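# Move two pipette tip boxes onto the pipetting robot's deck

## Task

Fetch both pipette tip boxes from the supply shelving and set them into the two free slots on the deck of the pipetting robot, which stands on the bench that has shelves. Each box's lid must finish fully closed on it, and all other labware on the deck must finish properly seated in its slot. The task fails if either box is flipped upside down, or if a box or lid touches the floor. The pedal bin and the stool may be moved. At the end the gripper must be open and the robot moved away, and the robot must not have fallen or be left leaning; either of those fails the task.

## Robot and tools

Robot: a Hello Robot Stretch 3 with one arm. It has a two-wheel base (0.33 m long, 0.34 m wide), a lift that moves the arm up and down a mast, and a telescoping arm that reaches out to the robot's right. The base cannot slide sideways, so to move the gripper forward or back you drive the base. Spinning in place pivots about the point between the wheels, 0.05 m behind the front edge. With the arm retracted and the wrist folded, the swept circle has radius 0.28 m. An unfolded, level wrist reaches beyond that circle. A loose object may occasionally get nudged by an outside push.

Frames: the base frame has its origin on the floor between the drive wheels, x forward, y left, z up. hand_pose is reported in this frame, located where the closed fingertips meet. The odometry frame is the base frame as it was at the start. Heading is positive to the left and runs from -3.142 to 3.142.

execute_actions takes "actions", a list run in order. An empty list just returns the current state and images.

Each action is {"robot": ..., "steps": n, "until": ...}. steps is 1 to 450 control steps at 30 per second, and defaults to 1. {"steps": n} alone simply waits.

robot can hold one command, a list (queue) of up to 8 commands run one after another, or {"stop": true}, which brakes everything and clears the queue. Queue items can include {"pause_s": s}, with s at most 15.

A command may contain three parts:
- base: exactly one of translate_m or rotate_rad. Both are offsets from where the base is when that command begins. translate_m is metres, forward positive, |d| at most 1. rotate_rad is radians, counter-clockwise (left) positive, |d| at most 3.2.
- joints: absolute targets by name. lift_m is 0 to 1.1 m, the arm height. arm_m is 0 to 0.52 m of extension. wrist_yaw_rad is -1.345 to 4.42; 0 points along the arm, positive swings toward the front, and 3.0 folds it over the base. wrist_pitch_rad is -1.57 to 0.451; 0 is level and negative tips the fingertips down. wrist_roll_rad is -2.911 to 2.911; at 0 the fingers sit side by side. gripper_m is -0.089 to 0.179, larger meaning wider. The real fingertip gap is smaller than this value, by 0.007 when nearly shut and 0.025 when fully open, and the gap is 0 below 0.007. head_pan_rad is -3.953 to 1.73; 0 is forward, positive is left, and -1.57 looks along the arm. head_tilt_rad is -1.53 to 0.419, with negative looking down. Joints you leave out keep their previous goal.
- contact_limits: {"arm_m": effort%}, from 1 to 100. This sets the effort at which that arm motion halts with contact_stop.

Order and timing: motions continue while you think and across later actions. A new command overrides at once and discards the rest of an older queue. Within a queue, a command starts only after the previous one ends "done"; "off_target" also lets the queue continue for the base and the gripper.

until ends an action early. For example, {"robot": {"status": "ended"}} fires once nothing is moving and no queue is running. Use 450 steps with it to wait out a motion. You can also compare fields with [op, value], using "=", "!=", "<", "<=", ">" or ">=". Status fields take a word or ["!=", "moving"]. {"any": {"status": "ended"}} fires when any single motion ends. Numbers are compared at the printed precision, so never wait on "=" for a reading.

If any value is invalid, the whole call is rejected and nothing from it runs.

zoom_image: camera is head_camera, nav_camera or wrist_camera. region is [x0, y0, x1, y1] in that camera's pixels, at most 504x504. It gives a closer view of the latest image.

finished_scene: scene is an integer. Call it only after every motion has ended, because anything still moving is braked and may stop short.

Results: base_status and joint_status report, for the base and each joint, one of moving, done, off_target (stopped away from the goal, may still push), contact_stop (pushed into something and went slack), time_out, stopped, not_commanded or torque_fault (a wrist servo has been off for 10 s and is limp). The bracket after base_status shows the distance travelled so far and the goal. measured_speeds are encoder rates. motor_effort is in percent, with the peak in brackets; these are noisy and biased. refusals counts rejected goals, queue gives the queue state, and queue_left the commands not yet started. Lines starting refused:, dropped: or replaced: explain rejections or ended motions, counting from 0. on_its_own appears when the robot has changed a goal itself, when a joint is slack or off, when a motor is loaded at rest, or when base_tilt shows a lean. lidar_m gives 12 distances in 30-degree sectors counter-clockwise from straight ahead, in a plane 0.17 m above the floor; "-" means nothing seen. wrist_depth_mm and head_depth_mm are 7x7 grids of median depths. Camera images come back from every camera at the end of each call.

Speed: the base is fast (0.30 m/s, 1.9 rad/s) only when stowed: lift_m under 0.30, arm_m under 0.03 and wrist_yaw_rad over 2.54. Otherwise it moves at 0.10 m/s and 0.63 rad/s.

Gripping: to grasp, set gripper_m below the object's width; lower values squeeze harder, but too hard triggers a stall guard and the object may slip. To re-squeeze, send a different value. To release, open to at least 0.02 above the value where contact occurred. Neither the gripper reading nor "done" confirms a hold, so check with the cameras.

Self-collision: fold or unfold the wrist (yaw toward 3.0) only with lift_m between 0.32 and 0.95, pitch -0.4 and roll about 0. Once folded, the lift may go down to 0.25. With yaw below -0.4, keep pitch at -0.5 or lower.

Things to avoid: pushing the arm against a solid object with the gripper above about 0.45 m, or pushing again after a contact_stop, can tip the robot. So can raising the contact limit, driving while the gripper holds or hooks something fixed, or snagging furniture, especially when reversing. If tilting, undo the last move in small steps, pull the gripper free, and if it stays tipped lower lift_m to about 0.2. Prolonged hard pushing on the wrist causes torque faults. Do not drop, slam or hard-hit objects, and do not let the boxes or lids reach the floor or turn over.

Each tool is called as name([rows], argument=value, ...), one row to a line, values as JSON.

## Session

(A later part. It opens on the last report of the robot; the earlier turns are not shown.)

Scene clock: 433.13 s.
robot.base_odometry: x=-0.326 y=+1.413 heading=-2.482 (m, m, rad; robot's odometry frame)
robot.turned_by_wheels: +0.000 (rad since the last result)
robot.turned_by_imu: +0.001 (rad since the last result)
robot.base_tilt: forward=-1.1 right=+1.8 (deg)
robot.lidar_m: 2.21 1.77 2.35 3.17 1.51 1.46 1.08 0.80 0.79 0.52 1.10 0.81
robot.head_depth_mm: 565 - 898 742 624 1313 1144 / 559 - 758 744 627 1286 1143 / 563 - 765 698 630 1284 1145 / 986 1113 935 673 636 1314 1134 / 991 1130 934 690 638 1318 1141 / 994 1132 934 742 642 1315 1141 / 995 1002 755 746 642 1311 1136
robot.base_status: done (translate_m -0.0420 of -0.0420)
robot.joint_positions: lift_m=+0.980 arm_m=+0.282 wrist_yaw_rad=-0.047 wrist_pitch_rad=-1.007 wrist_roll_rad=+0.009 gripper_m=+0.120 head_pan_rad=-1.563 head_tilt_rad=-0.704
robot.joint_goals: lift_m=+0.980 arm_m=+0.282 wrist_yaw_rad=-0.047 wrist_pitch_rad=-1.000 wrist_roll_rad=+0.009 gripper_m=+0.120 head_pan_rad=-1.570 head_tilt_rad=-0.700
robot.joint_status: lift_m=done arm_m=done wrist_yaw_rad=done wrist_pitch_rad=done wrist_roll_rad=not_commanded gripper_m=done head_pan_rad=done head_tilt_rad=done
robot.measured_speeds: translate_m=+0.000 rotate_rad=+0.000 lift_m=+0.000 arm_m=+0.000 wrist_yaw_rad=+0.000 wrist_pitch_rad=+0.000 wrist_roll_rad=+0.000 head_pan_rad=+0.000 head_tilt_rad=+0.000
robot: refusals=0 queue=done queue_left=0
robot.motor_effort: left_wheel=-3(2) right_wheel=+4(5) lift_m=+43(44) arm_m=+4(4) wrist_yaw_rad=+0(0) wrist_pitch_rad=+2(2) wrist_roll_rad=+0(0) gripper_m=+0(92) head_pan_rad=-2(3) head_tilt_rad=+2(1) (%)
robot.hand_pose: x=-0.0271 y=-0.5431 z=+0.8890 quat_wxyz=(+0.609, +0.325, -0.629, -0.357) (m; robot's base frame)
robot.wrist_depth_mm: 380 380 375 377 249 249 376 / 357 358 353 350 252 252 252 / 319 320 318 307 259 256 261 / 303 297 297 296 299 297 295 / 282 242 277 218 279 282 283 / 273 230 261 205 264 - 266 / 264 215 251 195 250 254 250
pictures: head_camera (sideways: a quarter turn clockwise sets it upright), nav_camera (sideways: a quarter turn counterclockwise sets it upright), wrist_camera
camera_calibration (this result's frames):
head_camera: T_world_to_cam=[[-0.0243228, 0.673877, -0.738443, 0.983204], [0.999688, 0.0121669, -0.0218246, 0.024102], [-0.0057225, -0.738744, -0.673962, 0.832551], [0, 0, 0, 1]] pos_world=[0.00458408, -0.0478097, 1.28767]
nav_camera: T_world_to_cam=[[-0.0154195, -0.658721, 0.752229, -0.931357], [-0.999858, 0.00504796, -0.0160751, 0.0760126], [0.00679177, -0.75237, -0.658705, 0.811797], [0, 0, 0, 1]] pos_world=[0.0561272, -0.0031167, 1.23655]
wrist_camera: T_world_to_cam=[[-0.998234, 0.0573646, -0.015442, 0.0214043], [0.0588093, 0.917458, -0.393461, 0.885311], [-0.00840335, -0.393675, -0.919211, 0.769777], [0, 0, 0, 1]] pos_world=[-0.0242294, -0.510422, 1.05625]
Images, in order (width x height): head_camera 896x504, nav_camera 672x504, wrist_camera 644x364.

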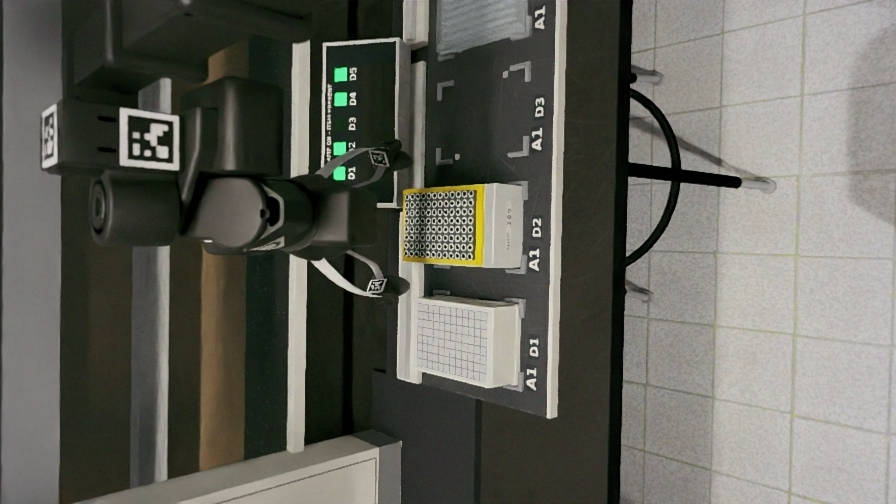

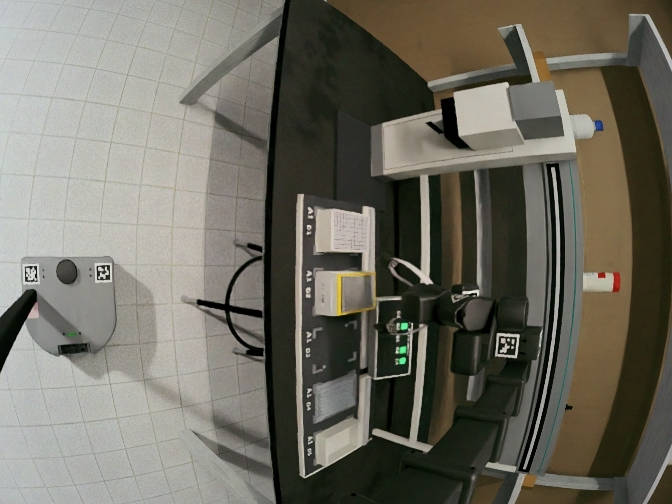

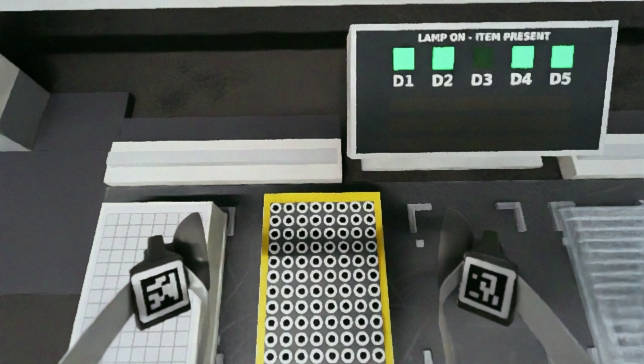

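execute_actions([
  {"robot":[{"joints":{"arm_m":0.0,"wrist_yaw_rad":0.0,"gripper_m":0.16}},{"base":{"rotate_rad":-0.85}},{"base":{"translate_m":-0.977},"joints":{"lift_m":0.74,"head_tilt_rad":-0.8}},{"base":{"rotate_rad":-0.711}},{"joints":{"arm_m":0.2}}],"steps":450,"until":{"robot":{"status":"ended"}}},
  {"steps":450,"until":{"robot":{"status":"ended"}}},
])

Scene clock: 464.20 s.
robot.base_odometry: x=+0.633 y=+1.228 heading=+2.241 (m, m, rad; robot's odometry frame)
robot.turned_by_wheels: -1.561 (rad since the last result)
robot.turned_by_imu: -1.570 (rad since the last result)
robot.base_tilt: forward=-1.2 right=+2.0 (deg)
robot.lidar_m: 1.12 1.64 1.76 2.28 2.39 2.51 2.47 1.24 0.53 0.86 0.71 0.65
robot.head_depth_mm: 713 609 488 958 871 - - / 724 611 489 - 826 1201 1113 / 729 608 490 - 832 1199 1132 / 718 586 490 1034 849 1200 1117 / 728 609 491 1004 872 1206 1123 / 587 610 491 1004 870 1214 1121 / 724 611 489 943 869 1211 1114
robot.base_status: done (rotate_rad -0.7108 of -0.7110)
robot.joint_positions: lift_m=+0.740 arm_m=+0.200 wrist_yaw_rad=+0.000 wrist_pitch_rad=-1.007 wrist_roll_rad=+0.009 gripper_m=+0.160 head_pan_rad=-1.563 head_tilt_rad=-0.790
robot.joint_goals: lift_m=+0.740 arm_m=+0.200 wrist_yaw_rad=+0.000 wrist_pitch_rad=-1.000 wrist_roll_rad=+0.009 gripper_m=+0.160 head_pan_rad=-1.570 head_tilt_rad=-0.800
robot.joint_status: lift_m=done arm_m=done wrist_yaw_rad=done wrist_pitch_rad=done wrist_roll_rad=not_commanded gripper_m=done head_pan_rad=done head_tilt_rad=done
robot.measured_speeds: translate_m=+0.000 rotate_rad=+0.000 lift_m=+0.000 arm_m=+0.000 wrist_yaw_rad=+0.000 wrist_pitch_rad=+0.000 wrist_roll_rad=+0.000 head_pan_rad=+0.000 head_tilt_rad=+0.000
robot: refusals=0 queue=done queue_left=0
robot.motor_effort: left_wheel=+4(9) right_wheel=-5(10) lift_m=+31(42) arm_m=+5(4) wrist_yaw_rad=+0(1) wrist_pitch_rad=+3(2) wrist_roll_rad=+0(0) gripper_m=+0(96) head_pan_rad=-2(3) head_tilt_rad=-4(12) (%)
robot.hand_pose: x=-0.0216 y=-0.4612 z=+0.6495 quat_wxyz=(+0.617, +0.340, -0.622, -0.343) (m; robot's base frame)
robot.wrist_depth_mm: 370 371 365 366 367 367 362 / 346 343 347 343 343 341 342 / 321 322 320 319 319 319 318 / 304 303 302 301 299 301 298 / 286 290 283 285 282 286 283 / 273 - 266 270 270 269 266 / 734 732 259 261 260 257 255
pictures: head_camera (sideways: a quarter turn clockwise sets it upright), nav_camera (sideways: a quarter turn counterclockwise sets it upright), wrist_camera
camera_calibration (this result's frames):
head_camera: T_world_to_cam=[[-0.0247775, 0.73438, -0.678286, 0.90481], [0.999674, 0.0140022, -0.0213575, 0.0234916], [-0.00618697, -0.678594, -0.734487, 0.911273], [0, 0, 0, 1]] pos_world=[0.00457307, -0.046419, 1.28354]
nav_camera: T_world_to_cam=[[-0.0149553, -0.720456, 0.69334, -0.854612], [-0.999868, 0.00638116, -0.0149364, 0.0745285], [0.0063367, -0.693472, -0.720456, 0.892115], [0, 0, 0, 1]] pos_world=[0.0560846, 0.00247086, 1.23638]
wrist_camera: T_world_to_cam=[[-0.999825, 0.010568, -0.0154421, -0.00316091], [0.0157928, 0.919206, -0.393461, 0.715476], [0.0100364, -0.393636, -0.919212, 0.582286], [0, 0, 0, 1]] pos_world=[-0.0203037, -0.428427, 0.816707]
Images, in order (width x height): head_camera 896x504, nav_camera 672x504, wrist_camera 644x364.

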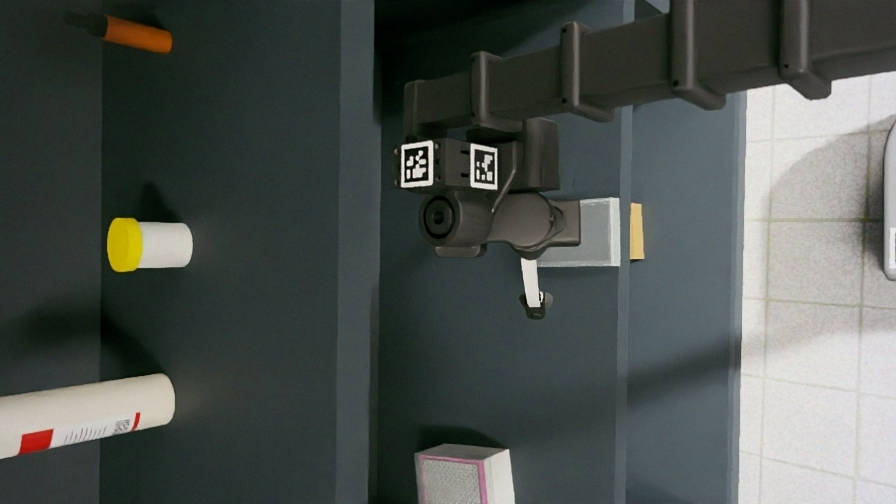

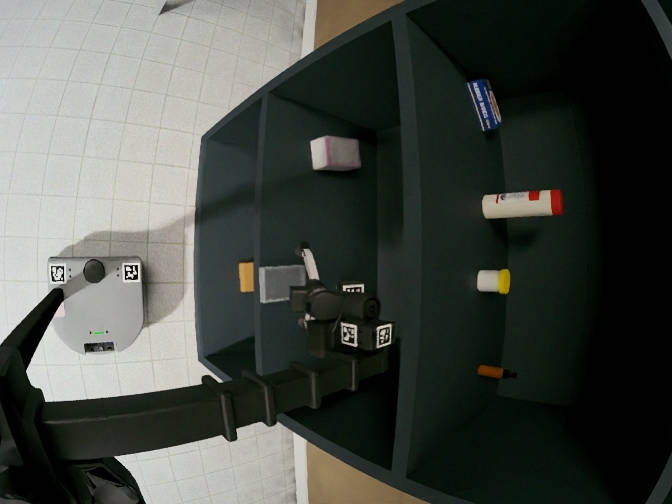

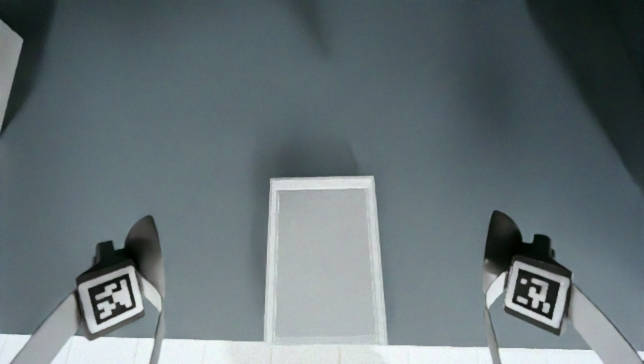

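execute_actions([
  {"robot":[{"joints":{"arm_m":0.218,"lift_m":0.645}},{"joints":{"gripper_m":0.045}}],"steps":450,"until":{"robot":{"status":"ended"}}},
])

execute_actions([
  {"robot":[{"joints":{"lift_m":0.68}},{"pause_s":0.5}],"steps":450,"until":{"robot":{"status":"ended"}}},
])

Scene clock: 475.50 s.
robot.base_odometry: x=+0.633 y=+1.228 heading=+2.241 (m, m, rad; robot's odometry frame)
robot.turned_by_wheels: +0.000 (rad since the last result)
robot.turned_by_imu: +0.001 (rad since the last result)
robot.base_tilt: forward=-1.1 right=+1.9 (deg)
robot.lidar_m: 1.12 1.64 1.77 2.27 2.38 2.51 2.47 1.24 0.53 0.86 0.71 0.66
robot.head_depth_mm: 716 609 489 955 847 1075 1147 / 724 609 490 1031 853 - 1126 / 726 608 490 1032 819 1200 1127 / 719 585 490 1028 891 1208 1115 / 727 608 490 1002 868 1212 1112 / 586 612 490 1006 869 1213 1122 / 727 611 490 943 867 1214 1116
robot.base_status: done (rotate_rad -0.7108 of -0.7110)
robot.joint_positions: lift_m=+0.645 arm_m=+0.218 wrist_yaw_rad=+0.000 wrist_pitch_rad=-1.007 wrist_roll_rad=+0.009 gripper_m=+0.046 head_pan_rad=-1.563 head_tilt_rad=-0.790
robot.joint_goals: lift_m=+0.645 arm_m=+0.218 wrist_yaw_rad=+0.000 wrist_pitch_rad=-1.000 wrist_roll_rad=+0.009 gripper_m=+0.045 head_pan_rad=-1.570 head_tilt_rad=-0.800
robot.joint_status: lift_m=done arm_m=done wrist_yaw_rad=done wrist_pitch_rad=done wrist_roll_rad=not_commanded gripper_m=done head_pan_rad=done head_tilt_rad=done
robot.measured_speeds: translate_m=+0.000 rotate_rad=+0.000 lift_m=+0.000 arm_m=+0.000 wrist_yaw_rad=+0.000 wrist_pitch_rad=+0.000 wrist_roll_rad=+0.000 head_pan_rad=+0.000 head_tilt_rad=+0.000
robot: refusals=0 queue=done queue_left=0
robot.motor_effort: left_wheel=+4(4) right_wheel=-4(5) lift_m=+31(31) arm_m=+5(6) wrist_yaw_rad=+0(0) wrist_pitch_rad=+3(2) wrist_roll_rad=+0(0) gripper_m=-18(100) head_pan_rad=-2(3) head_tilt_rad=-4(4) (%)
robot.hand_pose: x=-0.0216 y=-0.4792 z=+0.5545 quat_wxyz=(+0.617, +0.340, -0.622, -0.343) (m; robot's base frame)
robot.wrist_depth_mm: 248 244 244 244 243 242 242 / 228 228 228 227 226 226 226 / 214 212 214 213 212 211 210 / 201 201 200 199 199 198 199 / 189 189 191 188 189 187 188 / 179 180 178 179 177 179 176 / 169 169 169 169 168 169 168
pictures: head_camera (sideways: a quarter turn clockwise sets it upright), nav_camera (sideways: a quarter turn counterclockwise sets it upright), wrist_camera
camera_calibration (this result's frames):
head_camera: T_world_to_cam=[[-0.0247775, 0.73438, -0.678286, 0.90481], [0.999674, 0.0140023, -0.0213575, 0.0234916], [-0.00618697, -0.678594, -0.734488, 0.911273], [0, 0, 0, 1]] pos_world=[0.00457307, -0.046419, 1.28354]
nav_camera: T_world_to_cam=[[-0.0149553, -0.720456, 0.69334, -0.854612], [-0.999868, 0.00638116, -0.0149364, 0.0745285], [0.0063367, -0.693472, -0.720456, 0.892115], [0, 0, 0, 1]] pos_world=[0.0560846, 0.00247086, 1.23638]
wrist_camera: T_world_to_cam=[[-0.999825, 0.0105685, -0.0154419, -0.0044374], [0.0157932, 0.919206, -0.393461, 0.694649], [0.010036, -0.393636, -0.919211, 0.487886], [0, 0, 0, 1]] pos_world=[-0.0203038, -0.446429, 0.72172]
Images, in order (width x height): head_camera 896x504, nav_camera 672x504, wrist_camera 644x364.

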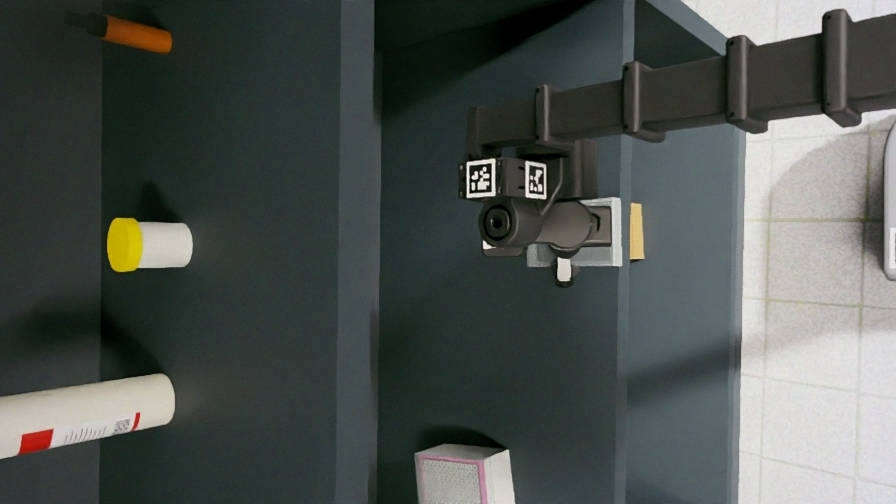

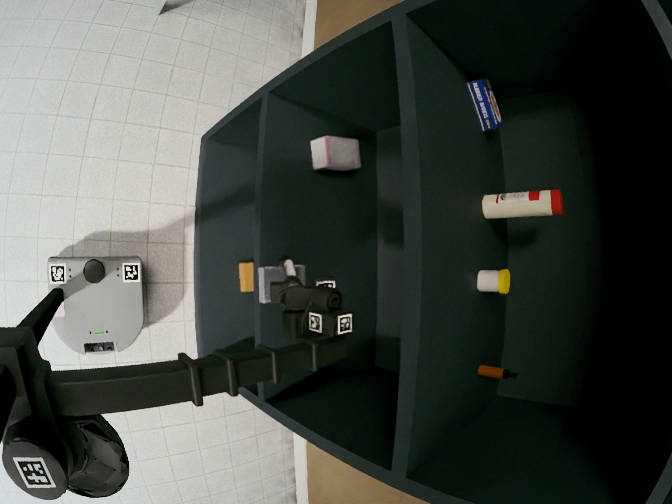

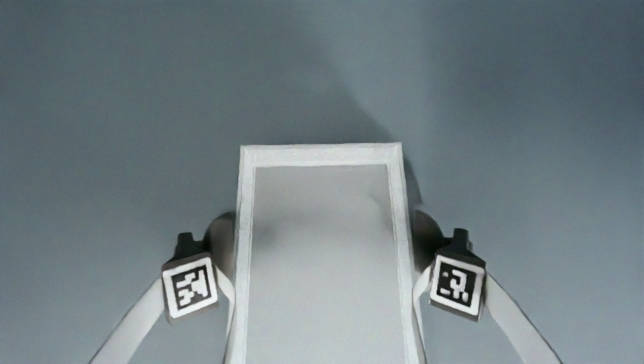

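Scene clock: 477.03 s.
robot.base_odometry: x=+0.633 y=+1.228 heading=+2.241 (m, m, rad; robot's odometry frame)
robot.turned_by_wheels: +0.000 (rad since the last result)
robot.turned_by_imu: +0.000 (rad since the last result)
robot.base_tilt: forward=-1.0 right=+2.0 (deg)
robot.lidar_m: 1.12 1.64 1.77 2.28 2.38 2.51 2.47 1.24 0.53 0.71 0.71 0.65
robot.head_depth_mm: 717 606 489 957 852 1008 - / 727 608 490 1033 - 1198 1113 / 729 609 490 1063 831 1193 1130 / 717 586 489 1033 845 1195 1121 / 728 610 490 1006 866 1209 1114 / 587 609 491 1004 868 1211 1120 / 727 609 491 938 872 1213 1115
robot.base_status: done (rotate_rad -0.7108 of -0.7110)
robot.joint_positions: lift_m=+0.680 arm_m=+0.218 wrist_yaw_rad=+0.000 wrist_pitch_rad=-1.007 wrist_roll_rad=+0.009 gripper_m=+0.046 head_pan_rad=-1.563 head_tilt_rad=-0.790
robot.joint_goals: lift_m=+0.680 arm_m=+0.218 wrist_yaw_rad=+0.000 wrist_pitch_rad=-1.000 wrist_roll_rad=+0.009 gripper_m=+0.045 head_pan_rad=-1.570 head_tilt_rad=-0.800
robot.joint_status: lift_m=done arm_m=done wrist_yaw_rad=done wrist_pitch_rad=done wrist_roll_rad=not_commanded gripper_m=done head_pan_rad=done head_tilt_rad=done
robot.measured_speeds: translate_m=+0.000 rotate_rad=+0.000 lift_m=+0.000 arm_m=+0.000 wrist_yaw_rad=+0.000 wrist_pitch_rad=+0.000 wrist_roll_rad=+0.000 head_pan_rad=+0.000 head_tilt_rad=+0.000
robot: refusals=0 queue=done queue_left=0
robot.motor_effort: left_wheel=+5(5) right_wheel=-4(4) lift_m=+43(45) arm_m=+5(5) wrist_yaw_rad=+0(0) wrist_pitch_rad=+2(3) wrist_roll_rad=+0(0) gripper_m=-18(18) head_pan_rad=-2(2) head_tilt_rad=-4(3) (%)
robot.hand_pose: x=-0.0216 y=-0.4792 z=+0.5890 quat_wxyz=(+0.617, +0.340, -0.622, -0.343) (m; robot's base frame)
robot.wrist_depth_mm: 290 288 290 289 288 289 288 / 270 270 270 271 270 267 269 / 252 252 254 251 250 251 250 / 237 237 237 235 237 235 236 / 223 224 226 223 224 222 222 / 213 212 211 211 210 212 208 / 201 201 201 199 200 200 199
pictures: head_camera (sideways: a quarter turn clockwise sets it upright), nav_camera (sideways: a quarter turn counterclockwise sets it upright), wrist_camera
camera_calibration (this result's frames):
head_camera: T_world_to_cam=[[-0.0247775, 0.73438, -0.678286, 0.90481], [0.999674, 0.0140022, -0.0213575, 0.0234916], [-0.00618697, -0.678594, -0.734487, 0.911273], [0, 0, 0, 1]] pos_world=[0.00457307, -0.046419, 1.28354]
nav_camera: T_world_to_cam=[[-0.0149553, -0.720456, 0.69334, -0.854612], [-0.999868, 0.00638116, -0.0149364, 0.0745285], [0.0063367, -0.693472, -0.720456, 0.892115], [0, 0, 0, 1]] pos_world=[0.0560846, 0.00247086, 1.23638]
wrist_camera: T_world_to_cam=[[-0.999825, 0.0105674, -0.0154421, -0.00390448], [0.0157923, 0.919206, -0.393461, 0.708235], [0.0100366, -0.393636, -0.919212, 0.519623], [0, 0, 0, 1]] pos_world=[-0.0203037, -0.44643, 0.756246]
Images, in order (width x height): head_camera 896x504, nav_camera 672x504, wrist_camera 644x364.

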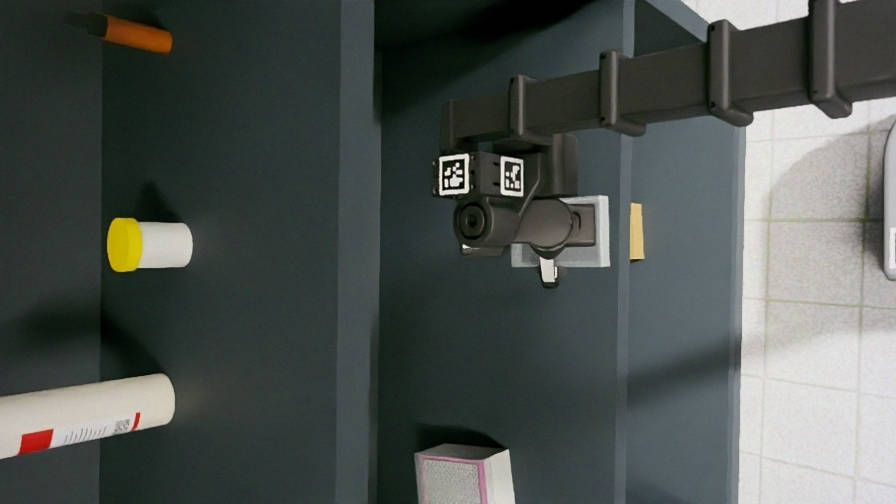

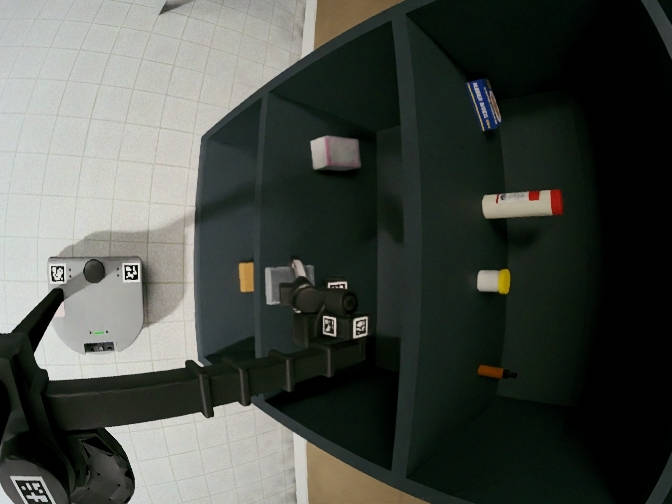

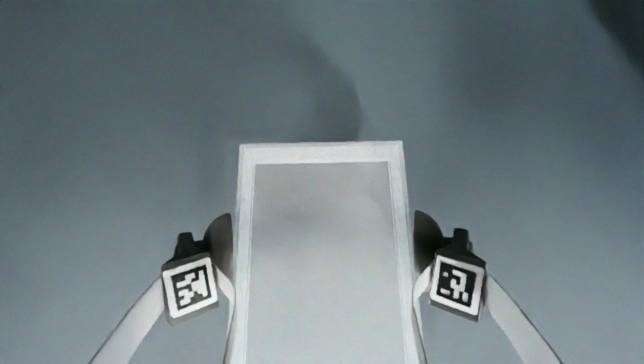

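execute_actions([
  {"robot":[{"joints":{"arm_m":0.0}},{"base":{"rotate_rad":0.711},"joints":{"lift_m":0.975}},{"base":{"translate_m":0.977}},{"base":{"rotate_rad":0.85},"joints":{"head_tilt_rad":-0.7,"wrist_yaw_rad":-0.047}},{"joints":{"arm_m":0.273}}],"steps":450,"until":{"robot":{"status":"ended"}}},
  {"steps":450,"until":{"robot":{"status":"ended"}}},
])

Scene clock: 504.40 s.
robot.base_odometry: x=-0.326 y=+1.413 heading=-2.482 (m, m, rad; robot's odometry frame)
robot.turned_by_wheels: +1.561 (rad since the last result)
robot.turned_by_imu: +1.576 (rad since the last result)
robot.base_tilt: forward=-1.0 right=+1.9 (deg)
robot.lidar_m: 2.22 1.77 2.35 3.18 1.50 1.47 1.08 0.80 0.79 0.52 1.10 0.81
robot.head_depth_mm: 568 - 899 740 626 1315 1150 / 562 - 763 742 628 1282 1148 / 572 - 759 701 629 1283 1138 / 987 1131 971 671 635 1321 1135 / 989 1129 928 700 638 1312 1140 / 994 1131 935 744 641 1316 1144 / 992 997 756 742 642 1317 1139
robot.base_status: done (rotate_rad +0.8498 of +0.8500)
robot.joint_positions: lift_m=+0.975 arm_m=+0.273 wrist_yaw_rad=-0.047 wrist_pitch_rad=-1.007 wrist_roll_rad=+0.009 gripper_m=+0.046 head_pan_rad=-1.563 head_tilt_rad=-0.704
robot.joint_goals: lift_m=+0.975 arm_m=+0.273 wrist_yaw_rad=-0.047 wrist_pitch_rad=-1.000 wrist_roll_rad=+0.009 gripper_m=+0.045 head_pan_rad=-1.570 head_tilt_rad=-0.700
robot.joint_status: lift_m=done arm_m=done wrist_yaw_rad=done wrist_pitch_rad=done wrist_roll_rad=not_commanded gripper_m=done head_pan_rad=done head_tilt_rad=done
robot.measured_speeds: translate_m=+0.000 rotate_rad=+0.000 lift_m=+0.000 arm_m=+0.000 wrist_yaw_rad=+0.000 wrist_pitch_rad=+0.000 wrist_roll_rad=+0.000 head_pan_rad=+0.000 head_tilt_rad=+0.000
robot: refusals=0 queue=done queue_left=0
robot.motor_effort: left_wheel=-3(8) right_wheel=+4(8) lift_m=+43(45) arm_m=+5(10) wrist_yaw_rad=+0(2) wrist_pitch_rad=+3(3) wrist_roll_rad=+0(0) gripper_m=-17(17) head_pan_rad=-2(3) head_tilt_rad=+2(10) (%)
robot.hand_pose: x=-0.0271 y=-0.5340 z=+0.8840 quat_wxyz=(+0.609, +0.325, -0.629, -0.357) (m; robot's base frame)
robot.wrist_depth_mm: 378 377 375 372 248 249 249 / 353 352 350 347 253 251 253 / 318 315 305 297 258 261 290 / 298 295 294 230 290 294 293 / 279 237 261 212 277 276 275 / 270 224 257 200 254 262 262 / 256 211 228 191 243 249 248
pictures: head_camera (sideways: a quarter turn clockwise sets it upright), nav_camera (sideways: a quarter turn counterclockwise sets it upright), wrist_camera
camera_calibration (this result's frames):
head_camera: T_world_to_cam=[[-0.0243032, 0.673886, -0.738436, 0.983194], [0.999688, 0.012138, -0.0218245, 0.0241019], [-0.00574413, -0.738736, -0.673971, 0.832562], [0, 0, 0, 1]] pos_world=[0.00458269, -0.0478095, 1.28767]
nav_camera: T_world_to_cam=[[-0.0154387, -0.658729, 0.752222, -0.931348], [-0.999858, 0.00507734, -0.0160749, 0.0760124], [0.00676974, -0.752363, -0.658714, 0.811808], [0, 0, 0, 1]] pos_world=[0.0561271, -0.00311743, 1.23655]
wrist_camera: T_world_to_cam=[[-0.998231, 0.0574209, -0.015437, 0.0208269], [0.0588591, 0.917455, -0.393461, 0.875053], [-0.00843014, -0.393674, -0.919212, 0.768745], [0, 0, 0, 1]] pos_world=[-0.0242342, -0.501383, 1.05126]
Images, in order (width x height): head_camera 896x504, nav_camera 672x504, wrist_camera 644x364.

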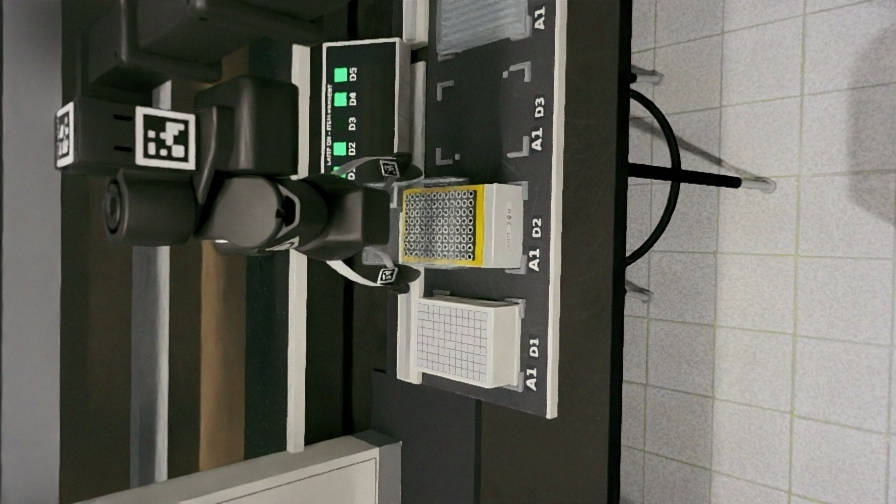

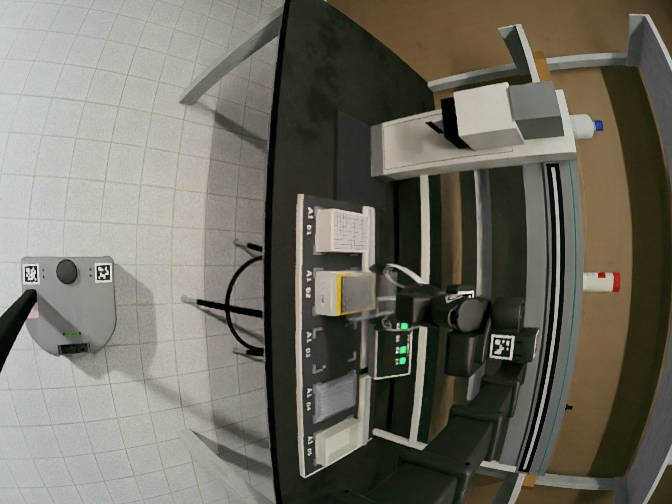

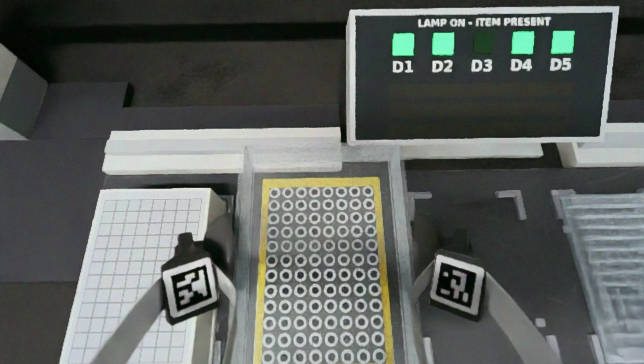

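execute_actions([
  {"robot":[{"joints":{"lift_m":0.957}}],"steps":450,"until":{"robot":{"status":"ended"}}},
])

zoom_image(camera="wrist_camera", region=[200, 120, 450, 364])

zoom_image(camera="head_camera", region=[360, 130, 560, 320])

Scene clock: 508.60 s.
robot.base_odometry: x=-0.326 y=+1.413 heading=-2.482 (m, m, rad; robot's odometry frame)
robot.turned_by_wheels: +0.000 (rad since the last result)
robot.turned_by_imu: +0.000 (rad since the last result)
robot.base_tilt: forward=-1.1 right=+1.9 (deg)
robot.lidar_m: 2.21 1.77 2.35 3.16 1.51 1.46 1.08 0.80 0.79 0.52 1.10 0.81
robot.head_depth_mm: 978 - 762 741 624 1310 1143 / 572 - 758 744 628 1289 1138 / 981 - - 697 630 1282 1142 / 985 1126 930 656 634 1313 1143 / 993 1128 937 701 639 1318 1133 / 988 1131 931 741 640 1307 1145 / 989 998 756 744 642 1315 1145
robot.base_status: done (rotate_rad +0.8498 of +0.8500)
robot.joint_positions: lift_m=+0.957 arm_m=+0.273 wrist_yaw_rad=-0.047 wrist_pitch_rad=-1.007 wrist_roll_rad=+0.009 gripper_m=+0.046 head_pan_rad=-1.563 head_tilt_rad=-0.704
robot.joint_goals: lift_m=+0.957 arm_m=+0.273 wrist_yaw_rad=-0.047 wrist_pitch_rad=-1.000 wrist_roll_rad=+0.009 gripper_m=+0.045 head_pan_rad=-1.570 head_tilt_rad=-0.700
robot.joint_status: lift_m=done arm_m=done wrist_yaw_rad=done wrist_pitch_rad=done wrist_roll_rad=not_commanded gripper_m=done head_pan_rad=done head_tilt_rad=done
robot.measured_speeds: translate_m=+0.000 rotate_rad=+0.000 lift_m=+0.000 arm_m=+0.000 wrist_yaw_rad=+0.000 wrist_pitch_rad=+0.000 wrist_roll_rad=+0.000 head_pan_rad=+0.000 head_tilt_rad=+0.000
robot: refusals=0 queue=done queue_left=0
robot.motor_effort: left_wheel=-2(2) right_wheel=+3(4) lift_m=+32(44) arm_m=+5(5) wrist_yaw_rad=+0(1) wrist_pitch_rad=+3(2) wrist_roll_rad=+0(0) gripper_m=-17(17) head_pan_rad=-2(3) head_tilt_rad=+2(3) (%)
robot.hand_pose: x=-0.0271 y=-0.5340 z=+0.8665 quat_wxyz=(+0.609, +0.325, -0.629, -0.357) (m; robot's base frame)
robot.wrist_depth_mm: 355 352 355 349 231 232 234 / 317 331 331 325 238 238 237 / 296 281 281 280 245 243 277 / 275 232 274 207 275 275 276 / 258 218 220 195 257 259 257 / 211 206 189 184 192 247 245 / 197 196 226 175 229 232 232
pictures: head_camera (sideways: a quarter turn clockwise sets it upright), nav_camera (sideways: a quarter turn counterclockwise sets it upright), wrist_camera
camera_calibration (this result's frames):
head_camera: T_world_to_cam=[[-0.0243033, 0.673886, -0.738436, 0.983194], [0.999688, 0.0121381, -0.0218245, 0.0241019], [-0.00574405, -0.738736, -0.673971, 0.832562], [0, 0, 0, 1]] pos_world=[0.00458269, -0.0478095, 1.28767]
nav_camera: T_world_to_cam=[[-0.0154386, -0.658729, 0.752222, -0.931348], [-0.999858, 0.00507722, -0.0160749, 0.0760124], [0.00676983, -0.752363, -0.658714, 0.811808], [0, 0, 0, 1]] pos_world=[0.0561271, -0.00311743, 1.23655]
wrist_camera: T_world_to_cam=[[-0.998231, 0.057421, -0.015437, 0.020556], [0.0588592, 0.917455, -0.393461, 0.868146], [-0.00843017, -0.393674, -0.919212, 0.752602], [0, 0, 0, 1]] pos_world=[-0.0242342, -0.501386, 1.0337]
Images, in order (width x height): head_camera 896x504, nav_camera 672x504, wrist_camera 644x364.

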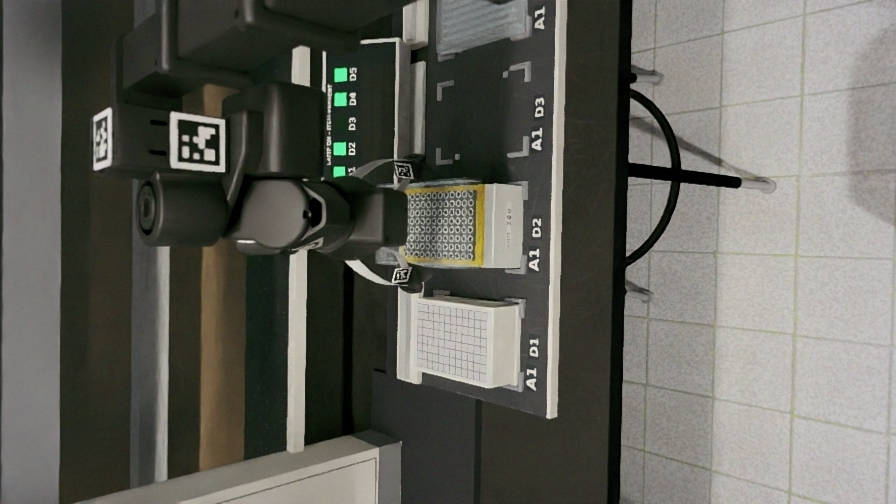

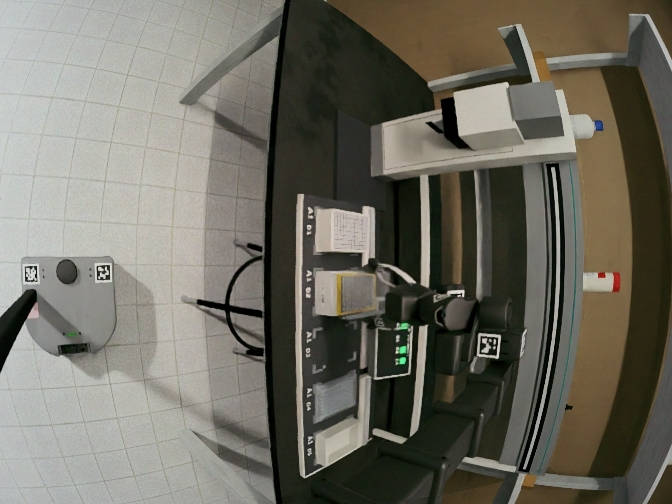

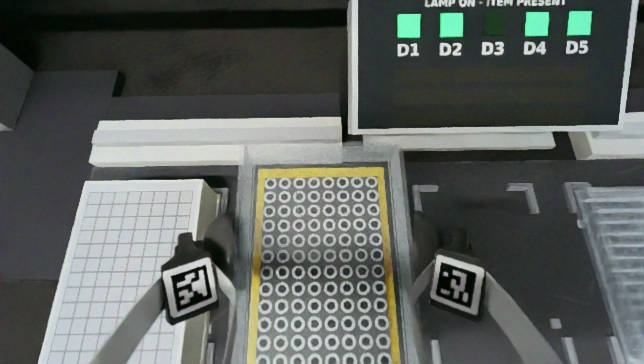

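Region (200, 120, 450, 364) of wrist_camera's 644x364 image, scaled by 2.016; it fills the top 492 rows of this view, and the rest is white.

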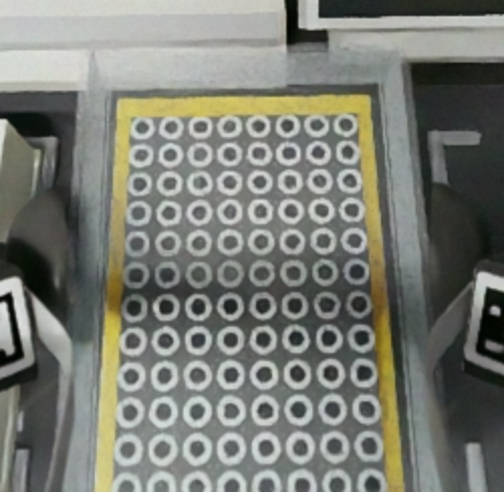

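Region (360, 130, 560, 320) of head_camera's 896x504 image, scaled by 2.520, with more detail than that image has; it fills the top 479 rows of this view, and the rest is white.

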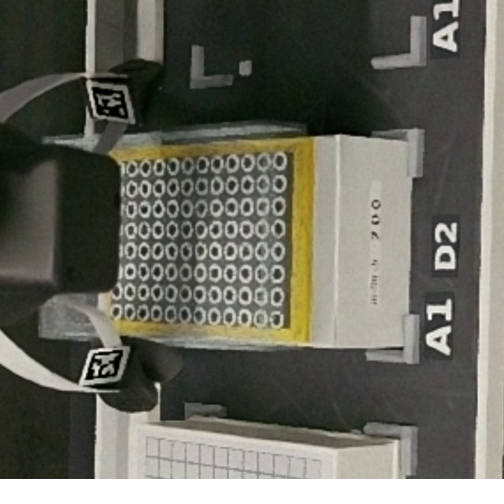

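execute_actions([
  {"robot":[{"joints":{"wrist_yaw_rad":-0.064,"arm_m":0.2745},"base":{"translate_m":0.0033}},{"joints":{"lift_m":0.953}}],"steps":450,"until":{"robot":{"status":"ended"}}},
])

zoom_image(camera="wrist_camera", region=[200, 120, 450, 364])

zoom_image(camera="head_camera", region=[360, 130, 560, 320])

Scene clock: 516.00 s.
robot.base_odometry: x=-0.329 y=+1.411 heading=-2.482 (m, m, rad; robot's odometry frame)
robot.turned_by_wheels: +0.000 (rad since the last result)
robot.turned_by_imu: +0.001 (rad since the last result)
robot.base_tilt: forward=-0.9 right=+2.0 (deg)
robot.lidar_m: 2.21 1.77 2.35 3.16 1.51 1.46 1.09 0.80 0.53 0.52 1.10 0.80
robot.head_depth_mm: 973 - - 743 625 1305 1147 / 572 - 760 745 627 1292 1137 / 984 - - 697 633 1279 1143 / 984 1113 928 670 634 1315 1140 / 995 1133 933 699 638 1310 1141 / 990 1141 933 743 644 1309 1143 / 989 990 747 745 644 1320 1141
robot.base_status: done (translate_m +0.0033 of +0.0033)
robot.joint_positions: lift_m=+0.953 arm_m=+0.274 wrist_yaw_rad=-0.062 wrist_pitch_rad=-1.007 wrist_roll_rad=+0.009 gripper_m=+0.046 head_pan_rad=-1.563 head_tilt_rad=-0.704
robot.joint_goals: lift_m=+0.953 arm_m=+0.275 wrist_yaw_rad=-0.064 wrist_pitch_rad=-1.000 wrist_roll_rad=+0.009 gripper_m=+0.045 head_pan_rad=-1.570 head_tilt_rad=-0.700
robot.joint_status: lift_m=done arm_m=done wrist_yaw_rad=done wrist_pitch_rad=done wrist_roll_rad=not_commanded gripper_m=done head_pan_rad=done head_tilt_rad=done
robot.measured_speeds: translate_m=+0.000 rotate_rad=+0.000 lift_m=+0.000 arm_m=+0.000 wrist_yaw_rad=+0.000 wrist_pitch_rad=+0.000 wrist_roll_rad=+0.000 head_pan_rad=+0.000 head_tilt_rad=+0.000
robot: refusals=0 queue=done queue_left=0
robot.motor_effort: left_wheel=-2(3) right_wheel=+3(9) lift_m=+31(32) arm_m=+5(6) wrist_yaw_rad=-2(2) wrist_pitch_rad=+2(3) wrist_roll_rad=+0(0) gripper_m=-18(17) head_pan_rad=-2(2) head_tilt_rad=+3(3) (%)
robot.hand_pose: x=-0.0289 y=-0.5354 z=+0.8625 quat_wxyz=(+0.606, +0.320, -0.632, -0.362) (m; robot's base frame)
robot.wrist_depth_mm: 351 353 348 344 230 229 231 / 311 326 324 318 234 235 235 / 292 281 276 276 240 290 274 / 276 273 273 202 270 268 269 / 256 214 219 193 251 254 254 / 208 203 187 180 184 244 240 / 193 192 220 171 222 228 228
pictures: head_camera (sideways: a quarter turn clockwise sets it upright), nav_camera (sideways: a quarter turn counterclockwise sets it upright), wrist_camera
camera_calibration (this result's frames):
head_camera: T_world_to_cam=[[-0.0243032, 0.673886, -0.738436, 0.983194], [0.999688, 0.012138, -0.0218245, 0.0241019], [-0.00574413, -0.738736, -0.673971, 0.832562], [0, 0, 0, 1]] pos_world=[0.00458269, -0.0478095, 1.28767]
nav_camera: T_world_to_cam=[[-0.0154387, -0.658729, 0.752222, -0.931348], [-0.999858, 0.00507734, -0.0160749, 0.0760124], [0.00676974, -0.752363, -0.658714, 0.811808], [0, 0, 0, 1]] pos_world=[0.0561271, -0.00311743, 1.23655]
wrist_camera: T_world_to_cam=[[-0.997238, 0.0726435, -0.0154371, 0.0269815], [0.0728492, 0.91645, -0.393461, 0.867829], [-0.0144351, -0.3935, -0.919211, 0.748289], [0, 0, 0, 1]] pos_world=[-0.0255121, -0.502831, 1.02971]
Images, in order (width x height): head_camera 896x504, nav_camera 672x504, wrist_camera 644x364.

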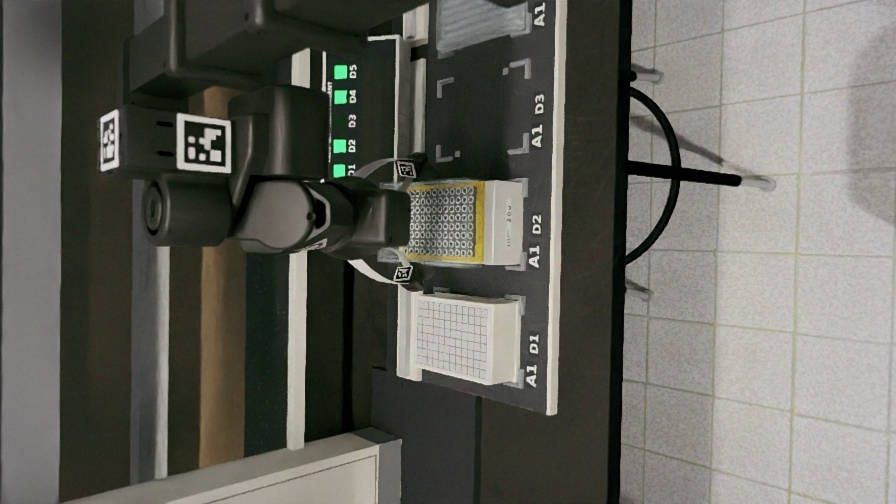

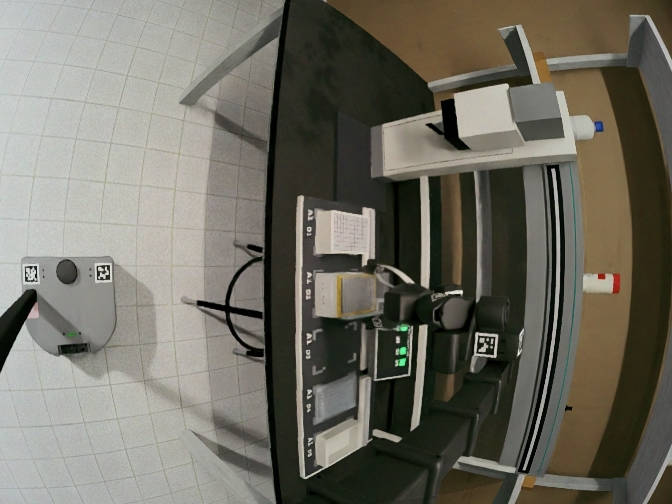

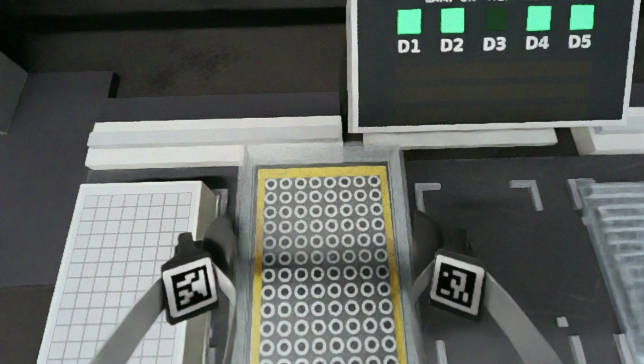

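Region (200, 120, 450, 364) of wrist_camera's 644x364 image, scaled by 2.016; it fills the top 492 rows of this view, and the rest is white.

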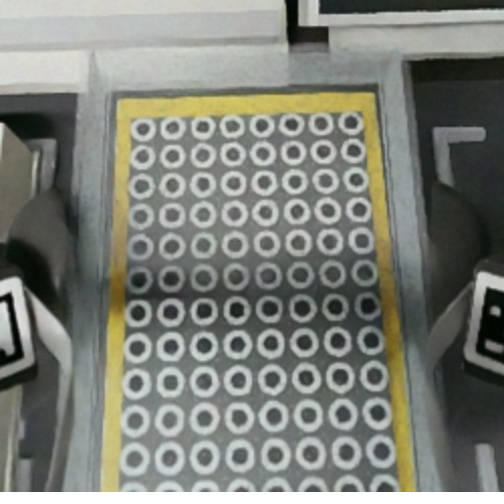

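Region (360, 130, 560, 320) of head_camera's 896x504 image, scaled by 2.520, with more detail than that image has; it fills the top 479 rows of this view, and the rest is white.

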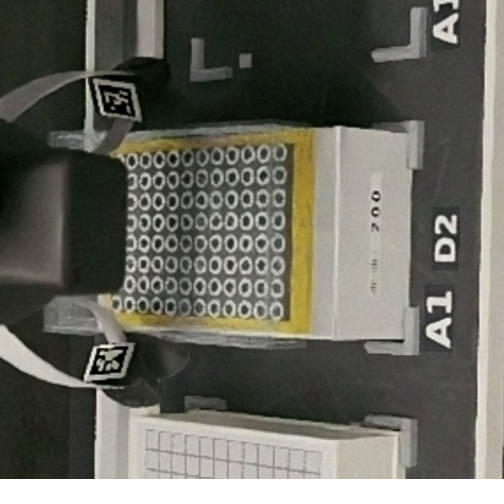

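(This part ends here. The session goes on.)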